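# Carry tube rack through self-closing doors to desk

## Task

Move the tube rack from the counter, through the doors that swing shut on their own, and set it on the desk. At the end the rack must stand upright with each tube seated all the way down in a hole, and both doors must be closed. The task fails if the rack or any tube touches the floor, or if any robot topples or is left leaning. Any number of the robots may help. Finish by releasing the rack and backing the robots away from it.

## Robot and tools

Robots: three identical Hello Robot Stretch 4 units named r1, r2 and r3. Each has an omni-wheel base, a lift that rides up a mast, an arm that telescopes straight forward, a wrist with yaw, pitch and roll joints, and a two-finger gripper. Each is roughly 1.6 m tall, and its base edge lies no more than 0.23 m from its base origin. Every robot carries four cameras: <name>_head_camera, <name>_head_left_camera, <name>_head_right_camera and <name>_wrist_camera.

Frames: each robot reports in its own base frame, with the origin on the floor below the base centre, x forward, y left and z up. hand_pose is the point between the open fingertips, given in that frame; with all wrist joints at 0 its axes line up with the base frame, and the printed value may be somewhat off. The odometry frame is where the base frame was when the scene began. No reading gives robot-to-robot positions; only images, lidar_m and wrist_depth_mm reveal them.

execute_actions(actions, cameras): actions is a list holding one action object, or nothing (an empty list simply reports state and images). The action object has a key per robot you want to command ("r1", "r2", "r3"). Under a robot you may give:
- base: one command only, as a relative offset from where the base last reported itself. translate_m drives straight, forward positive, -2 to 2 m. strafe_m slides sideways, left positive, -2 to 2 m. rotate_rad spins in place, counter-clockwise seen from above positive, -3.2 to 3.2 rad.
- joints: absolute targets by name (not offsets). lift_m 0 to 1.2 m; arm_m 0 to 0.55 m of extension; wrist_yaw_rad -1.134 to 4.276 (0 points forward, positive turns left, 3.14 is stowed backward, above 3.4 the arm may block it); wrist_pitch_rad -1.117 to 4.259 (0 level, 1.57 pointing down); wrist_roll_rad -1.117 to 4.259 (0 puts both fingers at equal height, positive turns clockwise viewed from behind); gripper_m -0.038 to 0.141 m, the fingertip gap (negative means the tips squeeze each other). Done tolerances: lift and arm ±0.004, yaw and roll ±0.02, pitch ±0.05, gripper ±0.004.
- pace: "slow", "default", "fast" or "max"; base top speed 0.1/0.3/0.4/0.6 m/s and turn rate 1/2/3/4 rad/s respectively, reduced when the lift is above 0.2 (down to 0.3 m/s and 1 rad/s at 1.2).
- contact_limits: {"arm_m": value} from 0 (gentlest) to 0.75 (firmest), default 0.5, deciding how much push stops the arm.
- end_of_arm: "enable_torque", sent on its own, reactivates wrist or gripper motors that shut off.
Everything in one action starts together; any single action runs at most 15 s. A joint target outside its range is clipped and flagged; any other bad value or unknown key rejects the whole call and nothing moves. Parts you omit may keep driving toward earlier targets. cameras is a list of camera names or ["all"]; omitted or null means all, [] means none. Images come back in the order given on the "pictures" line. Once a result reports a stop, later movement, wait and finished_scene calls in the same reply are skipped.

wait(seconds): 0 to 10 s of idle simulation, returning the same report as an empty action. zoom_image(camera, region): enlarges part of that camera's latest full image; region is [x0, y0, x1, y1] in pixels from the top-left corner, at most 504 by 504. read_manual(section): returns only licence text, moves nothing. finished_scene(scene): ends the given scene permanently after the last command has been held, and tells you whether the goal was met.

Result lines: base_status and joint_status describe how the last accepted motion ended: done (for the base, wheels turned the commanded amount, slip included), off_target, contact_stop_at_<key>, limit_stop_at_<name>, time_out, torque_fault. After a stop the old target is dropped. A contact stop makes that lift, arm or wheel set slack (a slack lift may sag under load; a slack base may roll). limit_stop_at_tilt means a lean over 6 degrees: lift, arm and wheels go slack and ignore commands until upright. limit_stop_at_own_body warns of self-collision, likeliest with the wrist tilted up below -0.2 pitch and rolled below -0.4 or above 4; moving away is allowed. on_its_own covers uncommanded parts; its "held at" is the held target, not the actual position. lidar_m lists 12 distances, 30-degree sectors starting dead ahead and going counter-clockwise (4th left, 7th rear, 10th right); "-" means nothing seen or closer than 0.25 m; it misses glass, thin legs and much behind, but sees table tops and other robots. wrist_depth_mm is a 7x7 grid from the top left, 100-2000 mm. base_odometry counts wheel rotation, so slip looks like travel; heading runs -3.142 to 3.142, left positive. A gap above about 0.1 rad between turned_by_wheels and turned_by_imu suggests a bump or slip. base_tilt gives forward and right lean in degrees with a fixed bias up to 1.5. motor_effort is percent of maximum, positive toward larger joint values, with the action's peak in brackets; wheel efforts positive mean turning right. A loaded level gripper shifts wrist_pitch effort away from 0.

Gripping: command a gap smaller than the object; a smaller value squeezes harder and pulls the object toward the wrist. Neither the reading nor "done" proves a hold; a firm grip shows as a clear gripper effort change. Fingertips pressed onto a surface may jam; lift to free them. To unfold at the start, send lift_m 0.4 with wrist_yaw_rad 0.

Hazards: robot-to-robot pressing fails the run, and nothing reports contact, so leave clearance. Robots may differ by about 3 cm per metre of travel, which strains a shared load and can tip a robot. More than 1 kg held with arm_m above 0.2 while driving or turning risks tipping, worse at fast paces; strong pushes with a high gripper do too. A level gripper holding over about 2 kg, or a gripper jammed against something, triggers a torque_fault. Avoid drops, slams and hard contacts, keep the rack and tubes off the floor, and expect loose objects to be nudged occasionally.

Each tool is called after ">>>" as name([rows], argument=value, ...), one row to a line, values as JSON.

## Session

>>> execute_actions(actions=[])

Scene clock: 0.00 s.
r1.base_odometry: x=+0.000 y=+0.000 heading=+0.000 (m, m, rad; r1's odometry frame)
r1.turned_by_wheels: +0.000 (rad since the last result)
r1.turned_by_imu: +0.000 (rad since the last result)
r1.base_tilt: forward=+1.0 right=-0.7 (deg)
r1.lidar_m: 0.94 1.10 1.71 1.74 2.59 2.17 1.40 0.81 0.68 0.69 0.82 0.93
r1.base_status: not commanded
r1.joint_positions: lift_m=+0.208 arm_m=-0.002 wrist_yaw_rad=+3.137 wrist_pitch_rad=-0.004 wrist_roll_rad=-0.018 gripper_m=+0.057
r1.joint_status: not commanded
r1.motor_effort: lift_m=+18 arm_m=-1 wrist_yaw_rad=-1 wrist_pitch_rad=-8 wrist_roll_rad=+0 gripper_m=-1 wheel_0=+0 wheel_1=+0 wheel_2=+1 (%)
r1.hand_pose: x=-0.1196 y=+0.0887 z=+0.3873 quat_wxyz=(+0.002, +0.002, -0.009, +1.000) (m; r1's base frame)
r1.wrist_depth_mm: - 136 1661 - - - - / - 116 154 - - - - / - 124 167 - - - - / 140 140 1537 - - - - / 878 1160 1499 - - - - / 233 1078 201 1182 203 1255 1205 / 229 831 931 - 931 842 878
r2.base_odometry: x=+0.000 y=+0.000 heading=+0.000 (m, m, rad; r2's odometry frame)
r2.turned_by_wheels: +0.000 (rad since the last result)
r2.turned_by_imu: +0.000 (rad since the last result)
r2.base_tilt: forward=-0.2 right=+1.0 (deg)
r2.lidar_m: 2.61 2.77 2.44 2.34 2.01 1.50 1.48 1.02 0.77 0.72 0.76 1.12
r2.base_status: not commanded
r2.joint_positions: lift_m=+0.283 arm_m=+0.001 wrist_yaw_rad=+3.165 wrist_pitch_rad=+0.020 wrist_roll_rad=+0.008 gripper_m=+0.057
r2.joint_status: not commanded
r2.motor_effort: lift_m=+20 arm_m=-1 wrist_yaw_rad=-1 wrist_pitch_rad=-7 wrist_roll_rad=-1 gripper_m=-3 wheel_0=-1 wheel_1=+0 wheel_2=+0 (%)
r2.hand_pose: x=-0.1180 y=+0.0808 z=+0.4555 quat_wxyz=(-0.011, -0.010, +0.004, +1.000) (m; r2's base frame)
r2.wrist_depth_mm: - - 138 - - - - / - - 137 - - - - / - 108 137 - 1576 1464 1537 / 142 138 154 - 1537 1499 1464 / 209 1430 - - 1537 1537 1464 / 214 1308 196 1708 194 1537 1499 / 214 1060 1078 120 1205 1118 1205
r3.base_odometry: x=+0.000 y=+0.000 heading=+0.000 (m, m, rad; r3's odometry frame)
r3.turned_by_wheels: +0.000 (rad since the last result)
r3.turned_by_imu: +0.000 (rad since the last result)
r3.base_tilt: forward=+0.8 right=+0.4 (deg)
r3.lidar_m: 0.88 1.02 1.76 1.32 1.49 2.23 2.20 2.53 1.72 1.69 1.03 0.87
r3.base_status: not commanded
r3.joint_positions: lift_m=+0.182 arm_m=-0.001 wrist_yaw_rad=+3.243 wrist_pitch_rad=-0.017 wrist_roll_rad=+0.014 gripper_m=+0.057
r3.joint_status: not commanded
r3.motor_effort: lift_m=+19 arm_m=-1 wrist_yaw_rad=+2 wrist_pitch_rad=-6 wrist_roll_rad=-2 gripper_m=-2 wheel_0=+0 wheel_1=+0 wheel_2=+0 (%)
r3.hand_pose: x=-0.1258 y=+0.0579 z=+0.3656 quat_wxyz=(-0.051, +0.008, +0.008, +0.999) (m; r3's base frame)
r3.wrist_depth_mm: - - 130 - - - 1921 / - - 130 - - - 1863 / - 107 131 - - - 1921 / 138 134 177 - - - 1921 / 199 - - - - - 1921 / 199 1098 976 1229 196 1255 1229 / 202 759 854 - 831 820 866
pictures: r1_head_camera, r1_head_left_camera, r1_head_right_camera, r1_wrist_camera, r2_head_camera, r2_head_left_camera, r2_head_right_camera, r2_wrist_camera, r3_head_camera, r3_head_left_camera, r3_head_right_camera, r3_wrist_camera
Images, in order (width x height): r1_head_camera 420x560, r1_head_left_camera 420x672, r1_head_right_camera 420x672, r1_wrist_camera 616x392, r2_head_camera 420x560, r2_head_left_camera 420x672, r2_head_right_camera 420x672, r2_wrist_camera 616x392, r3_head_camera 420x560, r3_head_left_camera 420x672, r3_head_right_camera 420x672, r3_wrist_camera 616x392.

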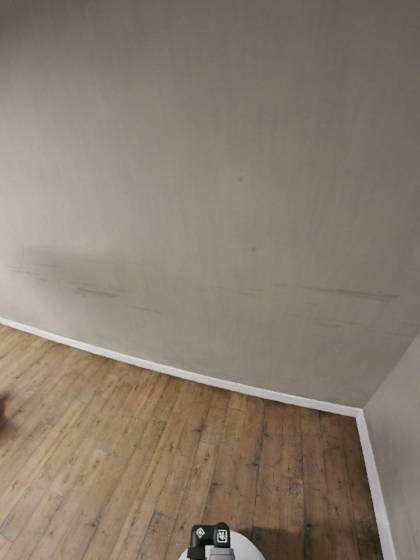

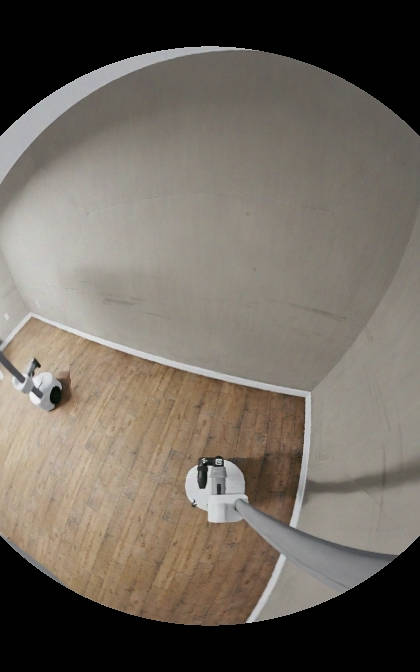

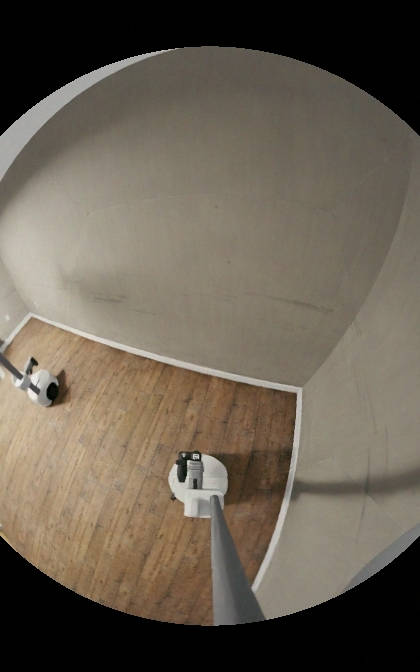

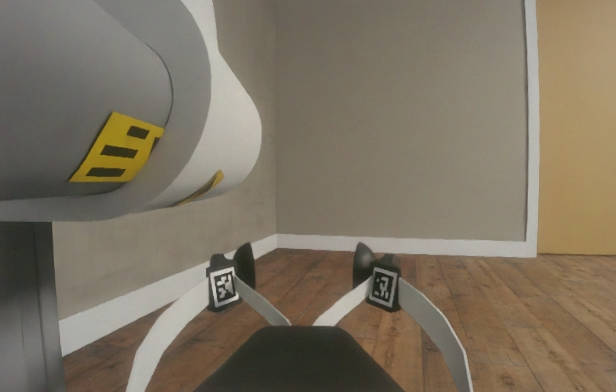

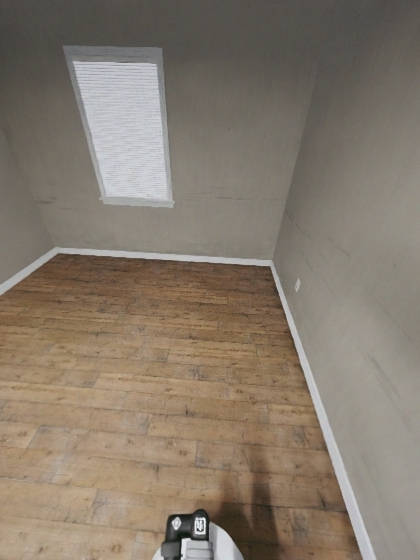

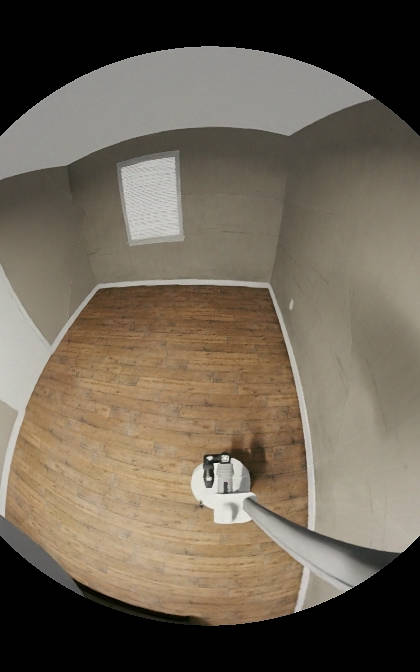

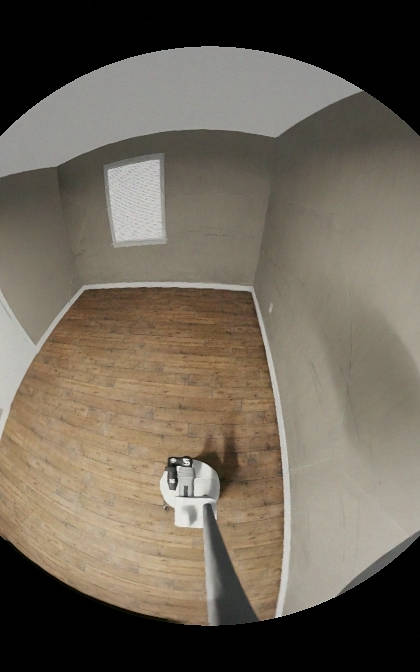

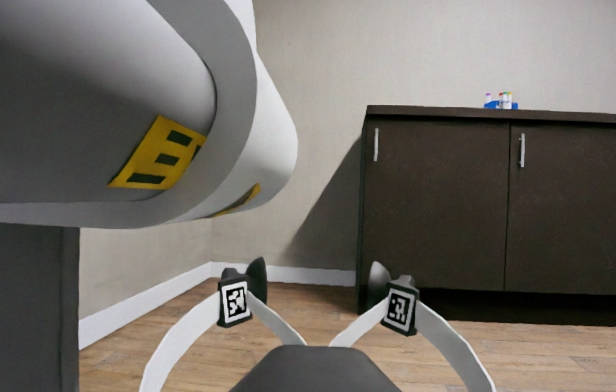

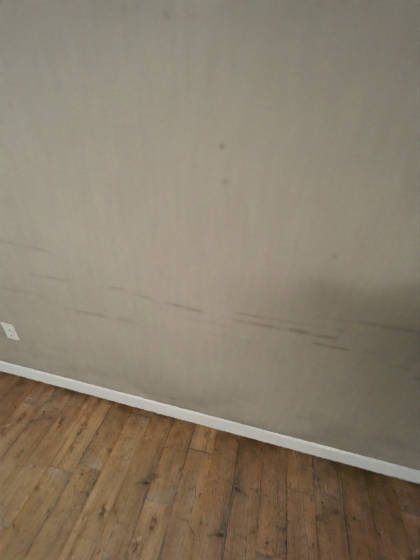

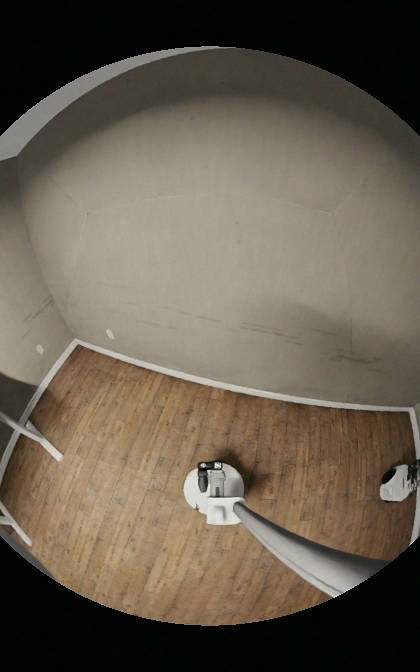

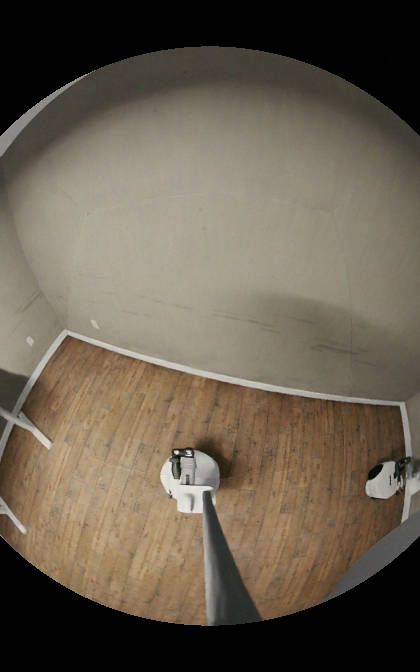

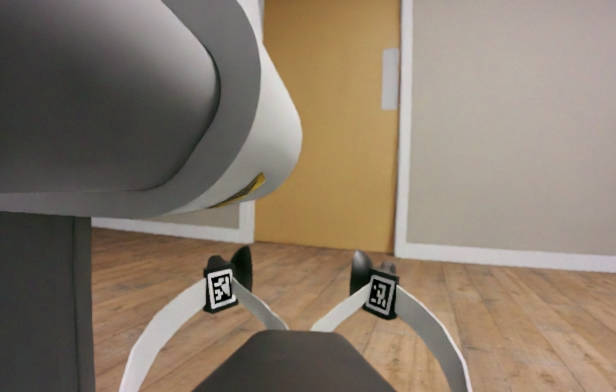

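>>> execute_actions([
  {"r1":{"base":{"rotate_rad":2.87},"pace":"fast"},"r3":{"base":{"rotate_rad":2.87},"pace":"fast"},"r2":{"base":{"rotate_rad":3.09},"joints":{"lift_m":0.9,"wrist_yaw_rad":0},"pace":"fast"}},
], cameras=["r1_head_camera","r2_head_camera","r2_head_right_camera","r2_wrist_camera","r3_head_camera"])

Scene clock: 7.10 s.
r1.base_odometry: x=+0.000 y=+0.000 heading=+2.869 (m, m, rad; r1's odometry frame)
r1.turned_by_wheels: +2.869 (rad since the last result)
r1.turned_by_imu: +2.886 (rad since the last result)
r1.base_tilt: forward=+1.0 right=-0.7 (deg)
r1.lidar_m: 2.14 1.00 0.72 0.68 0.71 0.99 0.95 0.97 1.35 1.72 3.12 2.25
r1.base_status: done
r1.joint_positions: lift_m=+0.208 arm_m=-0.002 wrist_yaw_rad=+3.137 wrist_pitch_rad=-0.004 wrist_roll_rad=-0.018 gripper_m=+0.057
r1.joint_status: not commanded
r1.motor_effort: lift_m=+18(18) arm_m=-1(0) wrist_yaw_rad=-1(1) wrist_pitch_rad=-7(7) wrist_roll_rad=+1(1) gripper_m=+1(2) wheel_0=-4(9) wheel_1=-3(10) wheel_2=-5(16) (%)
r1.hand_pose: x=-0.1195 y=+0.0887 z=+0.3873 quat_wxyz=(+0.002, +0.002, -0.009, +1.000) (m; r1's base frame)
r1.wrist_depth_mm: - 136 1042 1078 1098 1098 854 / - 117 154 1098 1098 1098 866 / - 124 167 1098 1118 1098 878 / 140 139 1098 1098 1118 1118 866 / 1098 1118 1118 1118 1138 1118 854 / 233 1118 202 1098 202 1118 854 / 230 842 931 - 931 842 820
r2.base_odometry: x=+0.000 y=+0.000 heading=+3.089 (m, m, rad; r2's odometry frame)
r2.turned_by_wheels: +3.089 (rad since the last result)
r2.turned_by_imu: +3.043 (rad since the last result)
r2.base_tilt: forward=-0.1 right=+1.1 (deg)
r2.lidar_m: 1.46 1.07 0.77 0.72 0.76 1.04 2.66 2.80 2.48 2.33 2.11 1.49
r2.base_status: done
r2.joint_positions: lift_m=+0.900 arm_m=+0.002 wrist_yaw_rad=+0.000 wrist_pitch_rad=+0.020 wrist_roll_rad=+0.008 gripper_m=+0.057
r2.joint_status: all done
r2.motor_effort: lift_m=+22(23) arm_m=-1(1) wrist_yaw_rad=-2(9) wrist_pitch_rad=-6(6) wrist_roll_rad=+0(0) gripper_m=-3(3) wheel_0=-5(14) wheel_1=-1(9) wheel_2=-4(19) (%)
r2.hand_pose: x=+0.4609 y=-0.0873 z=+1.0722 quat_wxyz=(+1.000, +0.004, +0.010, +0.000) (m; r2's base frame)
r2.wrist_depth_mm: 1078 1499 1921 1863 1863 1808 1756 / 1078 1576 1921 1863 1863 1808 1808 / 1060 1576 1863 1808 1808 1808 1808 / 1078 1618 1921 1863 1808 1863 1756 / 1118 1576 1863 1863 1464 1366 1618 / 1138 1576 197 1808 194 1205 1205 / 1098 1430 1863 120 1229 1205 1229
r3.base_odometry: x=+0.000 y=+0.000 heading=+2.869 (m, m, rad; r3's odometry frame)
r3.turned_by_wheels: +2.869 (rad since the last result)
r3.turned_by_imu: +2.933 (rad since the last result)
r3.base_tilt: forward=+0.6 right=+0.3 (deg)
r3.lidar_m: 2.18 2.34 2.76 1.72 1.35 0.93 0.87 0.91 1.27 1.32 1.34 1.86
r3.base_status: done
r3.joint_positions: lift_m=+0.182 arm_m=-0.001 wrist_yaw_rad=+3.243 wrist_pitch_rad=-0.017 wrist_roll_rad=+0.014 gripper_m=+0.057
r3.joint_status: not commanded
r3.motor_effort: lift_m=+19(19) arm_m=-1(1) wrist_yaw_rad=+2(2) wrist_pitch_rad=-6(6) wrist_roll_rad=-2(2) gripper_m=-3(2) wheel_0=-5(12) wheel_1=-4(11) wheel_2=-3(16) (%)
r3.hand_pose: x=-0.1258 y=+0.0579 z=+0.3656 quat_wxyz=(-0.050, +0.008, +0.008, +0.999) (m; r3's base frame)
r3.wrist_depth_mm: - - 130 1008 991 976 976 / - - 130 1008 991 976 976 / - 107 131 991 1008 991 976 / 138 134 177 991 991 991 976 / 199 1042 1025 1008 991 991 976 / 199 1025 960 1008 196 991 960 / 202 750 842 - 809 820 866
pictures: r1_head_camera, r2_head_camera, r2_head_right_camera, r2_wrist_camera, r3_head_camera
Images, in order (width x height): r1_head_camera 420x560, r2_head_camera 420x560, r2_head_right_camera 420x672, r2_wrist_camera 616x392, r3_head_camera 420x560.

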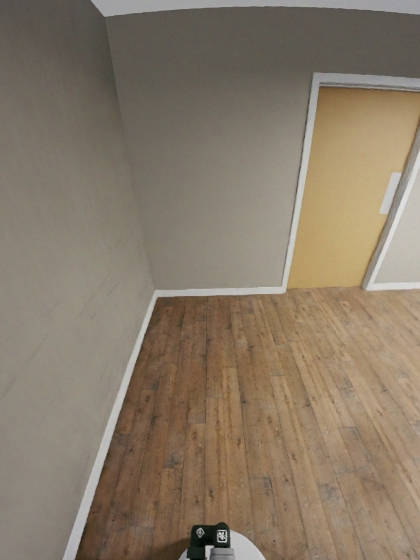

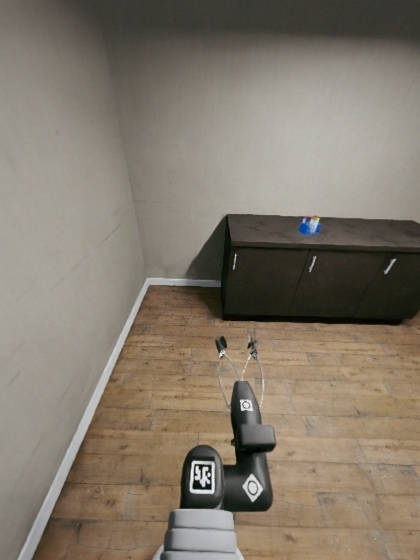

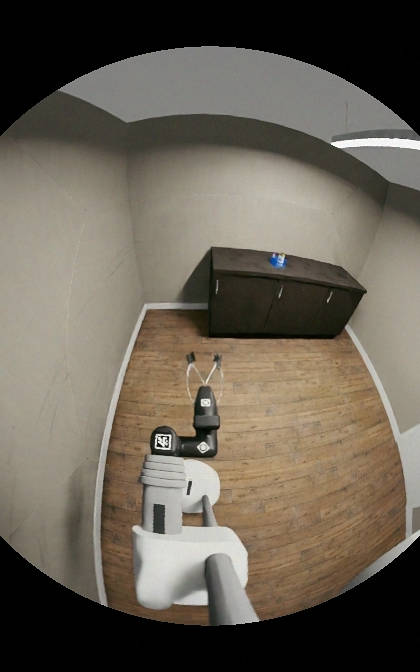

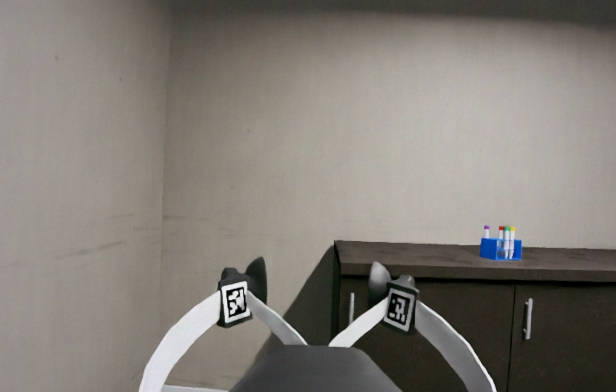

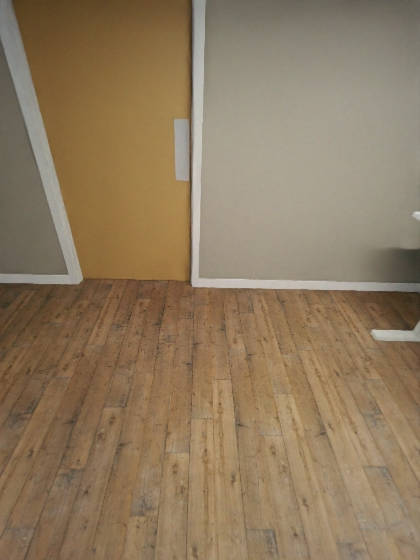

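>>> execute_actions([
  {"r1":{"base":{"translate_m":0.0},"pace":"fast"},"r3":{"base":{"translate_m":1.5},"pace":"max"},"r2":{"base":{"strafe_m":-0.75},"joints":{"lift_m":0.95,"wrist_pitch_rad":0.3,"gripper_m":0.14},"pace":"max"}},
], cameras=[])

>>> execute_actions([
  {"r1":{"base":{"strafe_m":-1.15},"pace":"max"},"r3":{"base":{"strafe_m":0.48},"pace":"max"},"r2":{"base":{"translate_m":0.85},"pace":"max"}},
], cameras=["r1_head_camera","r2_head_camera","r2_wrist_camera","r3_head_left_camera"])

Scene clock: 19.40 s.
r1.base_odometry: x=+0.000 y=+0.000 heading=+2.869 (m, m, rad; r1's odometry frame)
r1.turned_by_wheels: +0.000 (rad since the last result)
r1.turned_by_imu: -0.001 (rad since the last result)
r1.base_tilt: forward=+1.0 right=-0.8 (deg)
r1.lidar_m: 2.15 1.02 0.73 0.69 0.71 0.97 0.94 0.99 1.31 3.22 2.23 2.25
r1.base_status: done
r1.joint_positions: lift_m=+0.208 arm_m=-0.002 wrist_yaw_rad=+3.137 wrist_pitch_rad=-0.004 wrist_roll_rad=-0.018 gripper_m=+0.057
r1.joint_status: not commanded
r1.motor_effort: lift_m=+18(18) arm_m=-1(1) wrist_yaw_rad=-1(0) wrist_pitch_rad=-8(8) wrist_roll_rad=-1(1) gripper_m=-5(2) wheel_0=+0(1) wheel_1=+0(3) wheel_2=+0(5) (%)
r1.hand_pose: x=-0.1195 y=+0.0887 z=+0.3873 quat_wxyz=(+0.002, +0.002, -0.009, +1.000) (m; r1's base frame)
r1.wrist_depth_mm: - 137 1078 1078 1078 1078 854 / - 117 154 1118 1098 1098 866 / - 124 167 1118 1118 1118 878 / 140 140 1098 1118 1118 1118 878 / 1078 1098 1098 1118 1118 1118 878 / 233 1098 201 1118 203 1118 842 / 229 842 931 - 917 854 820
r2.base_odometry: x=+0.039 y=+0.749 heading=+3.089 (m, m, rad; r2's odometry frame)
r2.turned_by_wheels: +0.000 (rad since the last result)
r2.turned_by_imu: +0.003 (rad since the last result)
r2.base_tilt: forward=-0.2 right=+1.2 (deg)
r2.lidar_m: 1.45 1.51 1.57 1.48 1.54 2.13 2.66 2.34 1.71 1.61 1.72 1.51
r2.base_status: done
r2.joint_positions: lift_m=+0.950 arm_m=+0.002 wrist_yaw_rad=+0.000 wrist_pitch_rad=+0.302 wrist_roll_rad=+0.008 gripper_m=+0.140
r2.joint_status: all done
r2.motor_effort: lift_m=+21(25) arm_m=-1(1) wrist_yaw_rad=-1(1) wrist_pitch_rad=-5(5) wrist_roll_rad=-1(0) gripper_m=+0(1) wheel_0=+3(16) wheel_1=-1(7) wheel_2=+0(4) (%)
r2.hand_pose: x=+0.4479 y=-0.0874 z=+1.0423 quat_wxyz=(+0.989, +0.004, +0.150, -0.001) (m; r2's base frame)
r2.wrist_depth_mm: 1708 1708 1756 1708 1661 1661 1661 / 1808 1808 1808 1756 1708 1708 1708 / 1863 1921 1708 1464 1808 1756 1708 / 1983 1983 1308 1308 1281 1255 1255 / - - 1336 1336 1336 1308 1308 / 1863 1808 1397 1397 1397 211 1397 / 1537 1576 1576 123 1464 1464 1537
r3.base_odometry: x=-1.445 y=+0.403 heading=+2.870 (m, m, rad; r3's odometry frame)
r3.turned_by_wheels: +0.001 (rad since the last result)
r3.turned_by_imu: +0.001 (rad since the last result)
r3.base_tilt: forward=+0.7 right=+0.5 (deg)
r3.lidar_m: 0.68 0.79 1.09 2.56 2.23 2.53 2.38 2.48 1.33 1.24 1.02 0.72
r3.base_status: done
r3.joint_positions: lift_m=+0.182 arm_m=-0.001 wrist_yaw_rad=+3.243 wrist_pitch_rad=-0.017 wrist_roll_rad=+0.014 gripper_m=+0.057
r3.joint_status: not commanded
r3.motor_effort: lift_m=+19(19) arm_m=-1(1) wrist_yaw_rad=+2(2) wrist_pitch_rad=-6(6) wrist_roll_rad=-1(2) gripper_m=-4(2) wheel_0=+4(10) wheel_1=+4(11) wheel_2=+2(18) (%)
r3.hand_pose: x=-0.1258 y=+0.0579 z=+0.3656 quat_wxyz=(-0.051, +0.008, +0.008, +0.999) (m; r3's base frame)
r3.wrist_depth_mm: - - 130 - - - - / - - 130 - - - - / - 107 131 - - - - / 138 134 177 - - - - / 200 - - - - - - / 199 1078 960 1205 196 1255 1229 / 202 750 842 - 831 831 854
pictures: none
No camera images: the call's "cameras" was empty. Leave "cameras" out to get every camera's image.

Scene clock: 23.13 s.
r1.base_odometry: x=+0.309 y=+1.108 heading=+2.869 (m, m, rad; r1's odometry frame)
r1.turned_by_wheels: +0.000 (rad since the last result)
r1.turned_by_imu: +0.000 (rad since the last result)
r1.base_tilt: forward=+1.0 right=-0.7 (deg)
r1.lidar_m: 1.30 2.24 1.93 1.83 1.35 0.97 0.93 0.96 1.32 2.09 2.17 1.32
r1.base_status: done
r1.joint_positions: lift_m=+0.208 arm_m=-0.002 wrist_yaw_rad=+3.137 wrist_pitch_rad=-0.004 wrist_roll_rad=-0.018 gripper_m=+0.057
r1.joint_status: not commanded
r1.motor_effort: lift_m=+18(18) arm_m=-1(1) wrist_yaw_rad=-1(1) wrist_pitch_rad=-9(8) wrist_roll_rad=+0(0) gripper_m=-2(3) wheel_0=+1(17) wheel_1=+3(16) wheel_2=+0(3) (%)
r1.hand_pose: x=-0.1195 y=+0.0886 z=+0.3873 quat_wxyz=(+0.002, +0.002, -0.009, +1.000) (m; r1's base frame)
r1.wrist_depth_mm: - 136 1060 1078 1060 1060 1078 / - 117 154 1078 1098 1060 1078 / - 124 167 1078 1078 1098 1098 / 140 140 1098 1078 1098 1098 1078 / 1060 1098 1098 1098 1078 1098 1118 / 233 1078 201 1098 203 1098 1098 / 229 831 917 - 931 854 891
r2.base_odometry: x=-0.810 y=+0.793 heading=+3.090 (m, m, rad; r2's odometry frame)
r2.turned_by_wheels: +0.000 (rad since the last result)
r2.turned_by_imu: -0.003 (rad since the last result)
r2.base_tilt: forward=-0.2 right=+1.3 (deg)
r2.lidar_m: 0.58 0.64 1.53 1.48 1.55 2.12 3.58 2.33 1.70 1.63 0.88 0.63
r2.base_status: done
r2.joint_positions: lift_m=+0.950 arm_m=+0.002 wrist_yaw_rad=+0.000 wrist_pitch_rad=+0.302 wrist_roll_rad=+0.008 gripper_m=+0.140
r2.joint_status: not commanded
r2.motor_effort: lift_m=+21(22) arm_m=-1(1) wrist_yaw_rad=-1(0) wrist_pitch_rad=-5(7) wrist_roll_rad=+1(3) gripper_m=-1(3) wheel_0=+6(11) wheel_1=+2(9) wheel_2=-2(20) (%)
r2.hand_pose: x=+0.4479 y=-0.0874 z=+1.0423 quat_wxyz=(+0.989, +0.004, +0.150, -0.001) (m; r2's base frame)
r2.wrist_depth_mm: 946 946 946 917 904 891 891 / 991 976 976 946 946 917 931 / 1042 1025 1008 1008 991 976 960 / 820 820 788 627 917 931 960 / 554 569 580 585 603 603 609 / 442 439 436 436 442 211 445 / 496 484 477 124 462 462 459
r3.base_odometry: x=-1.574 y=-0.059 heading=+2.870 (m, m, rad; r3's odometry frame)
r3.turned_by_wheels: +0.000 (rad since the last result)
r3.turned_by_imu: -0.003 (rad since the last result)
r3.base_tilt: forward=+0.7 right=+0.5 (deg)
r3.lidar_m: 0.73 0.78 0.95 2.18 2.25 1.35 1.30 2.48 1.84 1.73 1.01 0.80
r3.base_status: done
r3.joint_positions: lift_m=+0.182 arm_m=-0.001 wrist_yaw_rad=+3.242 wrist_pitch_rad=-0.017 wrist_roll_rad=+0.014 gripper_m=+0.057
r3.joint_status: not commanded
r3.motor_effort: lift_m=+19(19) arm_m=-1(1) wrist_yaw_rad=+3(2) wrist_pitch_rad=-6(6) wrist_roll_rad=-2(3) gripper_m=-4(4) wheel_0=+1(15) wheel_1=+0(19) wheel_2=+0(2) (%)
r3.hand_pose: x=-0.1258 y=+0.0579 z=+0.3656 quat_wxyz=(-0.050, +0.008, +0.008, +0.999) (m; r3's base frame)
r3.wrist_depth_mm: - - 130 - - - - / - - 130 - - - - / - 107 131 - - - - / 138 134 177 - - - - / 199 - - - 1397 - - / 199 1098 960 1205 196 1255 1229 / 202 750 842 - 820 820 866
pictures: r1_head_camera, r2_head_camera, r2_wrist_camera, r3_head_left_camera
Images, in order (width x height): r1_head_camera 420x560, r2_head_camera 420x560, r2_wrist_camera 616x392, r3_head_left_camera 420x672.

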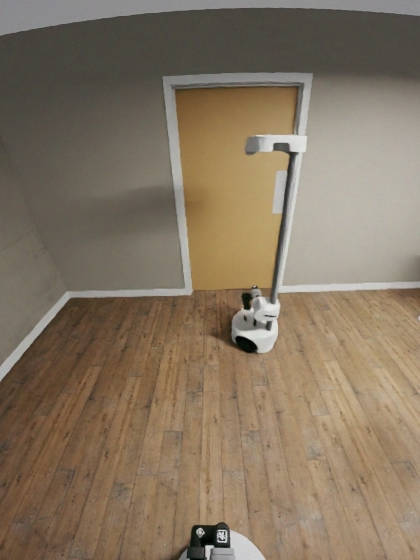

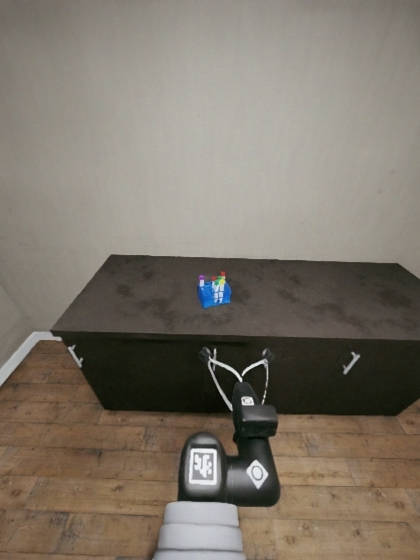

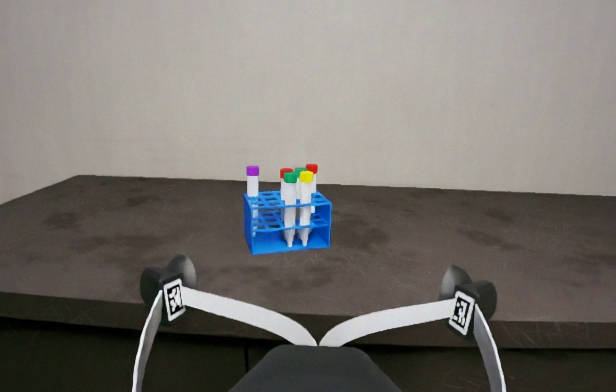

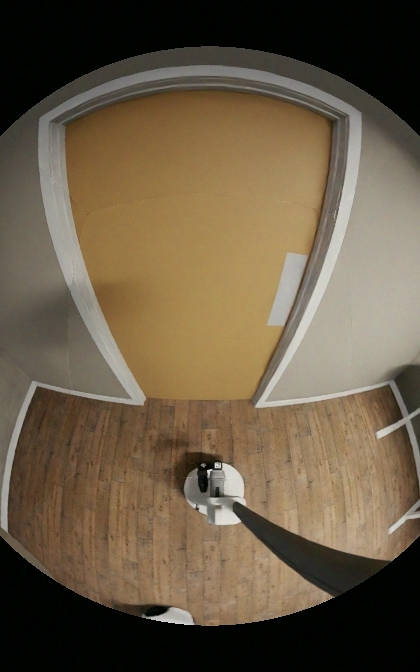

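>>> zoom_image(camera="r2_wrist_camera", region=[210,140,370,270])

>>> zoom_image(camera="r2_head_camera", region=[160,250,290,380])

Region (210, 140, 370, 270) of r2_wrist_camera's 616x392 image, scaled by 3.150; it fills the top 410 rows of this view, and the rest is white.

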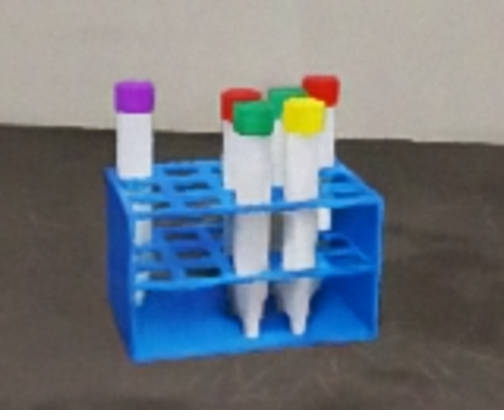

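Region (160, 250, 290, 380) of r2_head_camera's 420x560 image, scaled by 3.877, with more detail than that image has.

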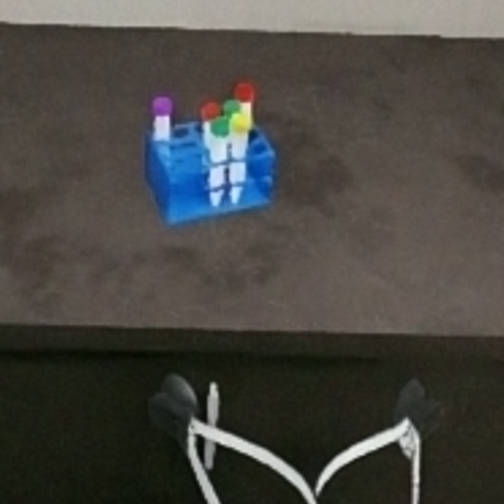

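>>> execute_actions([
  {"r1":{"base":{"translate_m":0.5},"pace":"max"},"r3":{"base":{"translate_m":0.46},"pace":"max"},"r2":{"base":{"rotate_rad":0.3},"joints":{"lift_m":0.87,"wrist_pitch_rad":0.2,"gripper_m":0.141}}},
], cameras=[])

>>> execute_actions([
  {"r1":{"base":{"strafe_m":-0.2}},"r3":{"base":{"translate_m":0.25},"pace":"slow"},"r2":{"base":{"strafe_m":-0.19},"joints":{"arm_m":0.15}}},
], cameras=["r1_head_camera","r2_head_camera","r2_wrist_camera","r3_head_left_camera"])

Scene clock: 46.57 s.
r1.base_odometry: x=-0.172 y=+1.242 heading=+2.870 (m, m, rad; r1's odometry frame)
r1.turned_by_wheels: +0.001 (rad since the last result)
r1.turned_by_imu: -0.001 (rad since the last result)
r1.base_tilt: forward=+1.0 right=-0.7 (deg)
r1.lidar_m: 1.26 1.73 1.94 1.83 1.91 1.50 1.43 1.47 2.00 2.07 2.16 1.27
r1.base_status: done
r1.joint_positions: lift_m=+0.208 arm_m=-0.002 wrist_yaw_rad=+3.137 wrist_pitch_rad=-0.004 wrist_roll_rad=-0.018 gripper_m=+0.057
r1.joint_status: not commanded
r1.motor_effort: lift_m=+18(18) arm_m=-1(1) wrist_yaw_rad=-1(1) wrist_pitch_rad=-8(9) wrist_roll_rad=+2(1) gripper_m=+0(5) wheel_0=+4(12) wheel_1=+2(12) wheel_2=+1(19) (%)
r1.hand_pose: x=-0.1195 y=+0.0887 z=+0.3873 quat_wxyz=(+0.002, +0.002, -0.009, +1.000) (m; r1's base frame)
r1.wrist_depth_mm: - 137 1537 1618 1576 1537 1618 / - 116 154 1576 1576 1576 1661 / - 124 167 1618 1618 1661 1576 / 140 139 1618 1661 1618 1661 1661 / 1576 1618 1618 1618 1618 1661 1618 / 234 1281 201 1205 203 1229 1205 / 229 842 917 - 917 842 878
r2.base_odometry: x=-0.810 y=+0.793 heading=-2.894 (m, m, rad; r2's odometry frame)
r2.turned_by_wheels: +0.299 (rad since the last result)
r2.turned_by_imu: +0.296 (rad since the last result)
r2.base_tilt: forward=+0.0 right=+1.2 (deg)
r2.lidar_m: 0.60 0.72 1.47 1.50 1.78 3.23 3.20 1.87 1.62 1.21 0.69 0.58
r2.base_status: done
r2.joint_positions: lift_m=+0.870 arm_m=+0.002 wrist_yaw_rad=+0.000 wrist_pitch_rad=+0.203 wrist_roll_rad=+0.008 gripper_m=+0.141
r2.joint_status: all done
r2.motor_effort: lift_m=+17(22) arm_m=-1(1) wrist_yaw_rad=-1(0) wrist_pitch_rad=-7(9) wrist_roll_rad=-1(3) gripper_m=-1(1) wheel_0=-5(11) wheel_1=-2(2) wheel_2=-5(8) (%)
r2.hand_pose: x=+0.4550 y=-0.0874 z=+0.9903 quat_wxyz=(+0.995, +0.004, +0.101, +0.000) (m; r2's base frame)
r2.wrist_depth_mm: 1308 1205 1060 976 917 842 788 / 1308 1229 1118 1025 917 866 798 / 1366 1255 1138 1025 960 866 842 / 1430 1255 917 946 931 525 831 / 574 512 521 535 525 508 564 / 591 535 433 410 382 210 379 / 615 549 496 124 399 362 334
r3.base_odometry: x=-2.017 y=+0.064 heading=+2.871 (m, m, rad; r3's odometry frame)
r3.turned_by_wheels: +0.001 (rad since the last result)
r3.turned_by_imu: +0.001 (rad since the last result)
r3.base_tilt: forward=+0.8 right=+0.5 (deg)
r3.lidar_m: 0.27 0.30 0.43 0.89 2.27 1.30 1.26 2.98 1.85 1.10 0.42 0.29
r3.base_status: done
r3.joint_positions: lift_m=+0.182 arm_m=-0.001 wrist_yaw_rad=+3.243 wrist_pitch_rad=-0.017 wrist_roll_rad=+0.014 gripper_m=+0.057
r3.joint_status: not commanded
r3.motor_effort: lift_m=+19(19) arm_m=-1(1) wrist_yaw_rad=+1(3) wrist_pitch_rad=-6(6) wrist_roll_rad=-2(2) gripper_m=-2(4) wheel_0=+3(11) wheel_1=+3(12) wheel_2=+2(16) (%)
r3.hand_pose: x=-0.1258 y=+0.0579 z=+0.3656 quat_wxyz=(-0.051, +0.008, +0.008, +0.999) (m; r3's base frame)
r3.wrist_depth_mm: - - 130 - - - - / - - 130 - - - - / - 107 131 - - - - / 138 134 177 - - - - / 199 - - - 1366 - - / 199 1098 960 1205 196 1229 1229 / 202 750 842 - 831 820 866
pictures: none
No camera images: the call's "cameras" was empty. Leave "cameras" out to get every camera's image.

Scene clock: 50.33 s.
r1.base_odometry: x=-0.118 y=+1.434 heading=+2.870 (m, m, rad; r1's odometry frame)
r1.turned_by_wheels: +0.000 (rad since the last result)
r1.turned_by_imu: +0.000 (rad since the last result)
r1.base_tilt: forward=+1.0 right=-0.7 (deg)
r1.lidar_m: 1.39 1.75 2.14 2.03 2.11 1.51 1.42 1.47 2.00 1.85 1.95 1.76
r1.base_status: done
r1.joint_positions: lift_m=+0.208 arm_m=-0.002 wrist_yaw_rad=+3.137 wrist_pitch_rad=-0.004 wrist_roll_rad=-0.018 gripper_m=+0.057
r1.joint_status: not commanded
r1.motor_effort: lift_m=+18(18) arm_m=+0(1) wrist_yaw_rad=-1(1) wrist_pitch_rad=-9(8) wrist_roll_rad=+0(1) gripper_m=-3(2) wheel_0=+3(13) wheel_1=-2(10) wheel_2=+0(3) (%)
r1.hand_pose: x=-0.1195 y=+0.0887 z=+0.3873 quat_wxyz=(+0.002, +0.002, -0.009, +1.000) (m; r1's base frame)
r1.wrist_depth_mm: - 137 1618 1576 1537 1576 1576 / - 117 154 1576 1618 1576 1576 / - 124 167 1618 1661 1576 1618 / 140 140 1576 1618 1661 1618 1661 / 1576 1576 1576 1618 1661 1661 1661 / 233 1255 200 1205 202 1229 1205 / 229 842 917 - 917 842 891
r2.base_odometry: x=-0.856 y=+0.977 heading=-2.894 (m, m, rad; r2's odometry frame)
r2.turned_by_wheels: +0.000 (rad since the last result)
r2.turned_by_imu: +0.002 (rad since the last result)
r2.base_tilt: forward=-0.2 right=+1.2 (deg)
r2.lidar_m: 0.55 0.67 1.67 1.67 2.00 3.57 2.79 1.66 1.44 1.10 0.65 0.54
r2.base_status: done
r2.joint_positions: lift_m=+0.870 arm_m=+0.149 wrist_yaw_rad=+0.000 wrist_pitch_rad=+0.203 wrist_roll_rad=+0.008 gripper_m=+0.141
r2.joint_status: all done
r2.motor_effort: lift_m=+17(17) arm_m=+5(5) wrist_yaw_rad=-1(1) wrist_pitch_rad=-6(8) wrist_roll_rad=-1(0) gripper_m=+0(1) wheel_0=+5(13) wheel_1=-2(8) wheel_2=+0(3) (%)
r2.hand_pose: x=+0.6025 y=-0.0874 z=+0.9904 quat_wxyz=(+0.995, +0.004, +0.101, +0.000) (m; r2's base frame)
r2.wrist_depth_mm: 1042 960 842 809 723 683 634 / 1060 976 878 809 741 707 654 / 1138 1008 917 831 778 707 668 / 1138 878 891 410 768 732 683 / 492 504 508 379 496 554 559 / 343 329 322 368 373 208 377 / 277 271 281 124 297 282 296
r3.base_odometry: x=-2.257 y=+0.130 heading=+2.871 (m, m, rad; r3's odometry frame)
r3.turned_by_wheels: +0.001 (rad since the last result)
r3.turned_by_imu: +0.171 (rad since the last result)
r3.base_tilt: forward=+0.6 right=+0.3 (deg)
r3.lidar_m: - 0.25 0.30 0.60 2.35 1.50 1.40 2.26 1.85 0.42 0.25 0.25
r3.base_status: done
r3.joint_positions: lift_m=+0.182 arm_m=-0.001 wrist_yaw_rad=+3.243 wrist_pitch_rad=-0.017 wrist_roll_rad=+0.014 gripper_m=+0.057
r3.joint_status: not commanded
r3.motor_effort: lift_m=+19(19) arm_m=-1(1) wrist_yaw_rad=+2(4) wrist_pitch_rad=-7(7) wrist_roll_rad=-2(1) gripper_m=-3(4) wheel_0=+17(27) wheel_1=+16(24) wheel_2=-23(30) (%)
r3.hand_pose: x=-0.1258 y=+0.0579 z=+0.3655 quat_wxyz=(-0.051, +0.008, +0.008, +0.999) (m; r3's base frame)
r3.wrist_depth_mm: - - 130 - - - - / - - 130 - - - - / - 107 131 - - - - / 138 134 177 - - - - / 199 - - - 1464 - - / 199 1078 976 1205 196 1255 1205 / 202 750 842 - 820 820 866
pictures: r1_head_camera, r2_head_camera, r2_wrist_camera, r3_head_left_camera
Images, in order (width x height): r1_head_camera 420x560, r2_head_camera 420x560, r2_wrist_camera 616x392, r3_head_left_camera 420x672.

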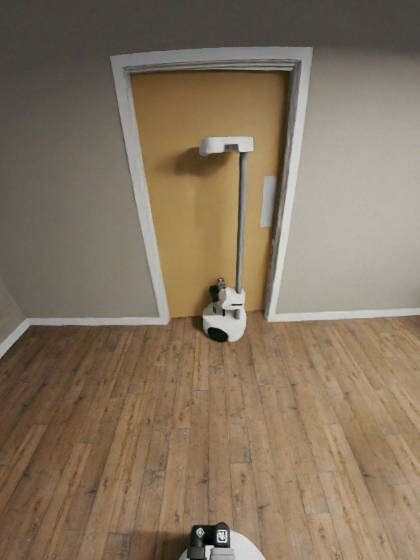

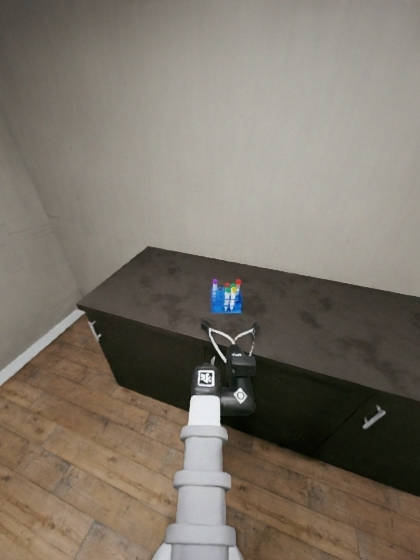

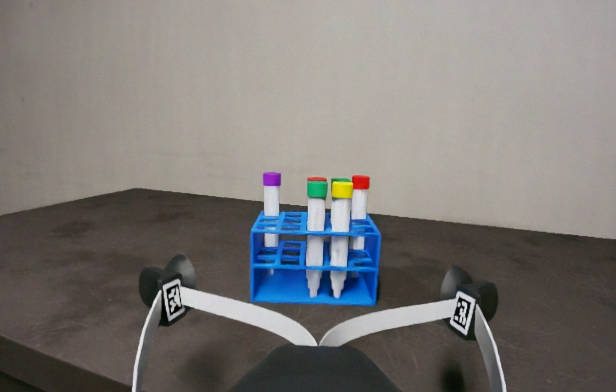

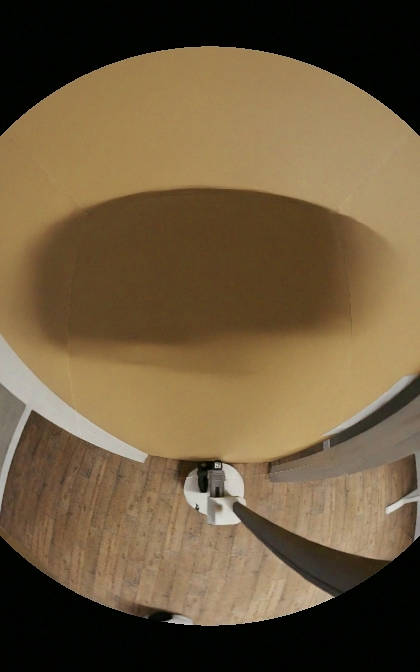

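>>> execute_actions([
  {"r3":{"base":{"strafe_m":-0.15},"pace":"slow"},"r2":{"joints":{"arm_m":0.245,"lift_m":0.848}}},
], cameras=["r1_head_camera","r2_head_camera","r2_wrist_camera","r3_head_left_camera"])

Scene clock: 60.93 s.
r1.base_odometry: x=-0.118 y=+1.434 heading=+2.870 (m, m, rad; r1's odometry frame)
r1.turned_by_wheels: +0.000 (rad since the last result)
r1.turned_by_imu: -0.001 (rad since the last result)
r1.base_tilt: forward=+1.0 right=-0.7 (deg)
r1.lidar_m: 1.37 1.74 2.14 2.05 2.07 1.51 1.43 1.47 1.98 1.86 1.95 1.76
r1.base_status: not commanded
r1.joint_positions: lift_m=+0.208 arm_m=-0.002 wrist_yaw_rad=+3.137 wrist_pitch_rad=-0.004 wrist_roll_rad=-0.018 gripper_m=+0.057
r1.joint_status: not commanded
r1.motor_effort: lift_m=+18(18) arm_m=+0(1) wrist_yaw_rad=-1(1) wrist_pitch_rad=-8(9) wrist_roll_rad=+0(0) gripper_m=-3(1) wheel_0=+3(2) wheel_1=-2(2) wheel_2=+0(0) (%)
r1.hand_pose: x=-0.1195 y=+0.0887 z=+0.3873 quat_wxyz=(+0.002, +0.002, -0.009, +1.000) (m; r1's base frame)
r1.wrist_depth_mm: - 136 1537 1537 1576 1576 1618 / - 116 153 1576 1618 1618 1618 / - 124 167 1618 1576 1618 1576 / 140 140 1576 1576 1661 1618 1618 / 1576 1576 1618 1576 1618 1618 1618 / 233 1229 202 1182 202 1255 1229 / 230 842 946 - 931 842 891
r2.base_odometry: x=-0.856 y=+0.977 heading=-2.894 (m, m, rad; r2's odometry frame)
r2.turned_by_wheels: +0.000 (rad since the last result)
r2.turned_by_imu: +0.002 (rad since the last result)
r2.base_tilt: forward=-0.2 right=+1.2 (deg)
r2.lidar_m: 0.55 0.65 1.68 1.66 1.99 3.56 2.80 1.67 1.44 1.11 0.65 0.53
r2.base_status: not commanded
r2.joint_positions: lift_m=+0.848 arm_m=+0.244 wrist_yaw_rad=+0.000 wrist_pitch_rad=+0.202 wrist_roll_rad=+0.008 gripper_m=+0.141
r2.joint_status: all done
r2.motor_effort: lift_m=+16(14) arm_m=+5(6) wrist_yaw_rad=-3(0) wrist_pitch_rad=-6(7) wrist_roll_rad=+0(0) gripper_m=-1(0) wheel_0=+5(5) wheel_1=-2(2) wheel_2=+0(0) (%)
r2.hand_pose: x=+0.6975 y=-0.0874 z=+0.9684 quat_wxyz=(+0.995, +0.004, +0.101, +0.000) (m; r2's base frame)
r2.wrist_depth_mm: 931 842 759 707 654 597 564 / 960 878 788 723 661 621 574 / 991 891 809 741 676 627 591 / 960 759 699 320 668 640 603 / 424 439 343 277 329 480 488 / 298 286 277 281 289 209 329 / 234 236 246 124 259 247 258
r3.base_odometry: x=-2.216 y=+0.274 heading=+2.872 (m, m, rad; r3's odometry frame)
r3.turned_by_wheels: +0.000 (rad since the last result)
r3.turned_by_imu: +0.254 (rad since the last result)
r3.base_tilt: forward=+0.6 right=+0.5 (deg)
r3.lidar_m: 0.25 0.25 0.49 2.23 2.80 1.38 3.05 1.85 0.91 0.34 0.25 -
r3.base_status: done
r3.joint_positions: lift_m=+0.182 arm_m=-0.001 wrist_yaw_rad=+3.243 wrist_pitch_rad=-0.017 wrist_roll_rad=+0.014 gripper_m=+0.057
r3.joint_status: not commanded
r3.motor_effort: lift_m=+19(19) arm_m=-1(1) wrist_yaw_rad=+2(2) wrist_pitch_rad=-6(6) wrist_roll_rad=-1(3) gripper_m=-1(3) wheel_0=+17(20) wheel_1=+1(13) wheel_2=-12(22) (%)
r3.hand_pose: x=-0.1258 y=+0.0579 z=+0.3655 quat_wxyz=(-0.051, +0.008, +0.008, +0.999) (m; r3's base frame)
r3.wrist_depth_mm: - - 130 - - - - / - - 130 - - - - / - 107 131 - - - - / 138 134 177 - - - - / 199 - - - - 1366 - / 199 1098 960 1205 196 1229 1229 / 202 741 842 - 831 820 854
pictures: r1_head_camera, r2_head_camera, r2_wrist_camera, r3_head_left_camera
Images, in order (width x height): r1_head_camera 420x560, r2_head_camera 420x560, r2_wrist_camera 616x392, r3_head_left_camera 420x672.

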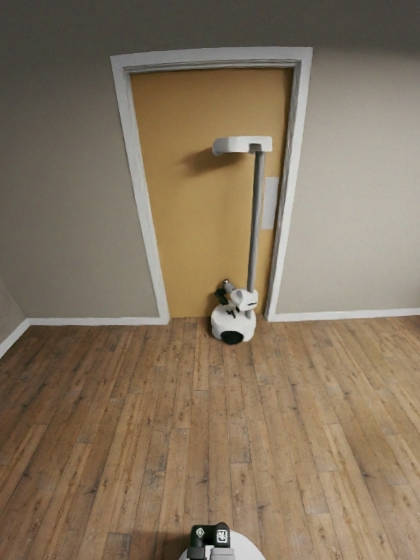

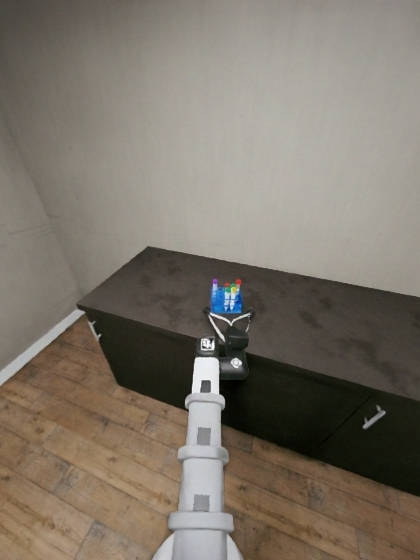

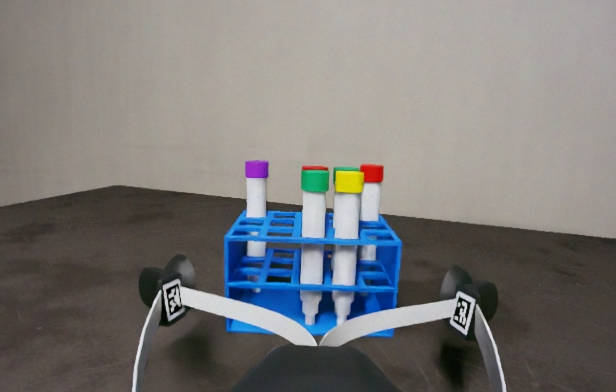

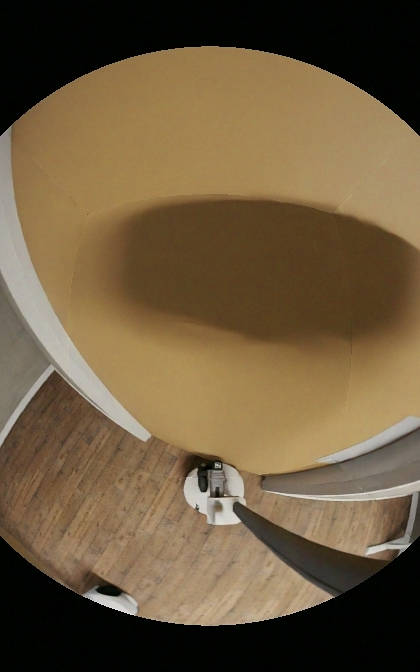

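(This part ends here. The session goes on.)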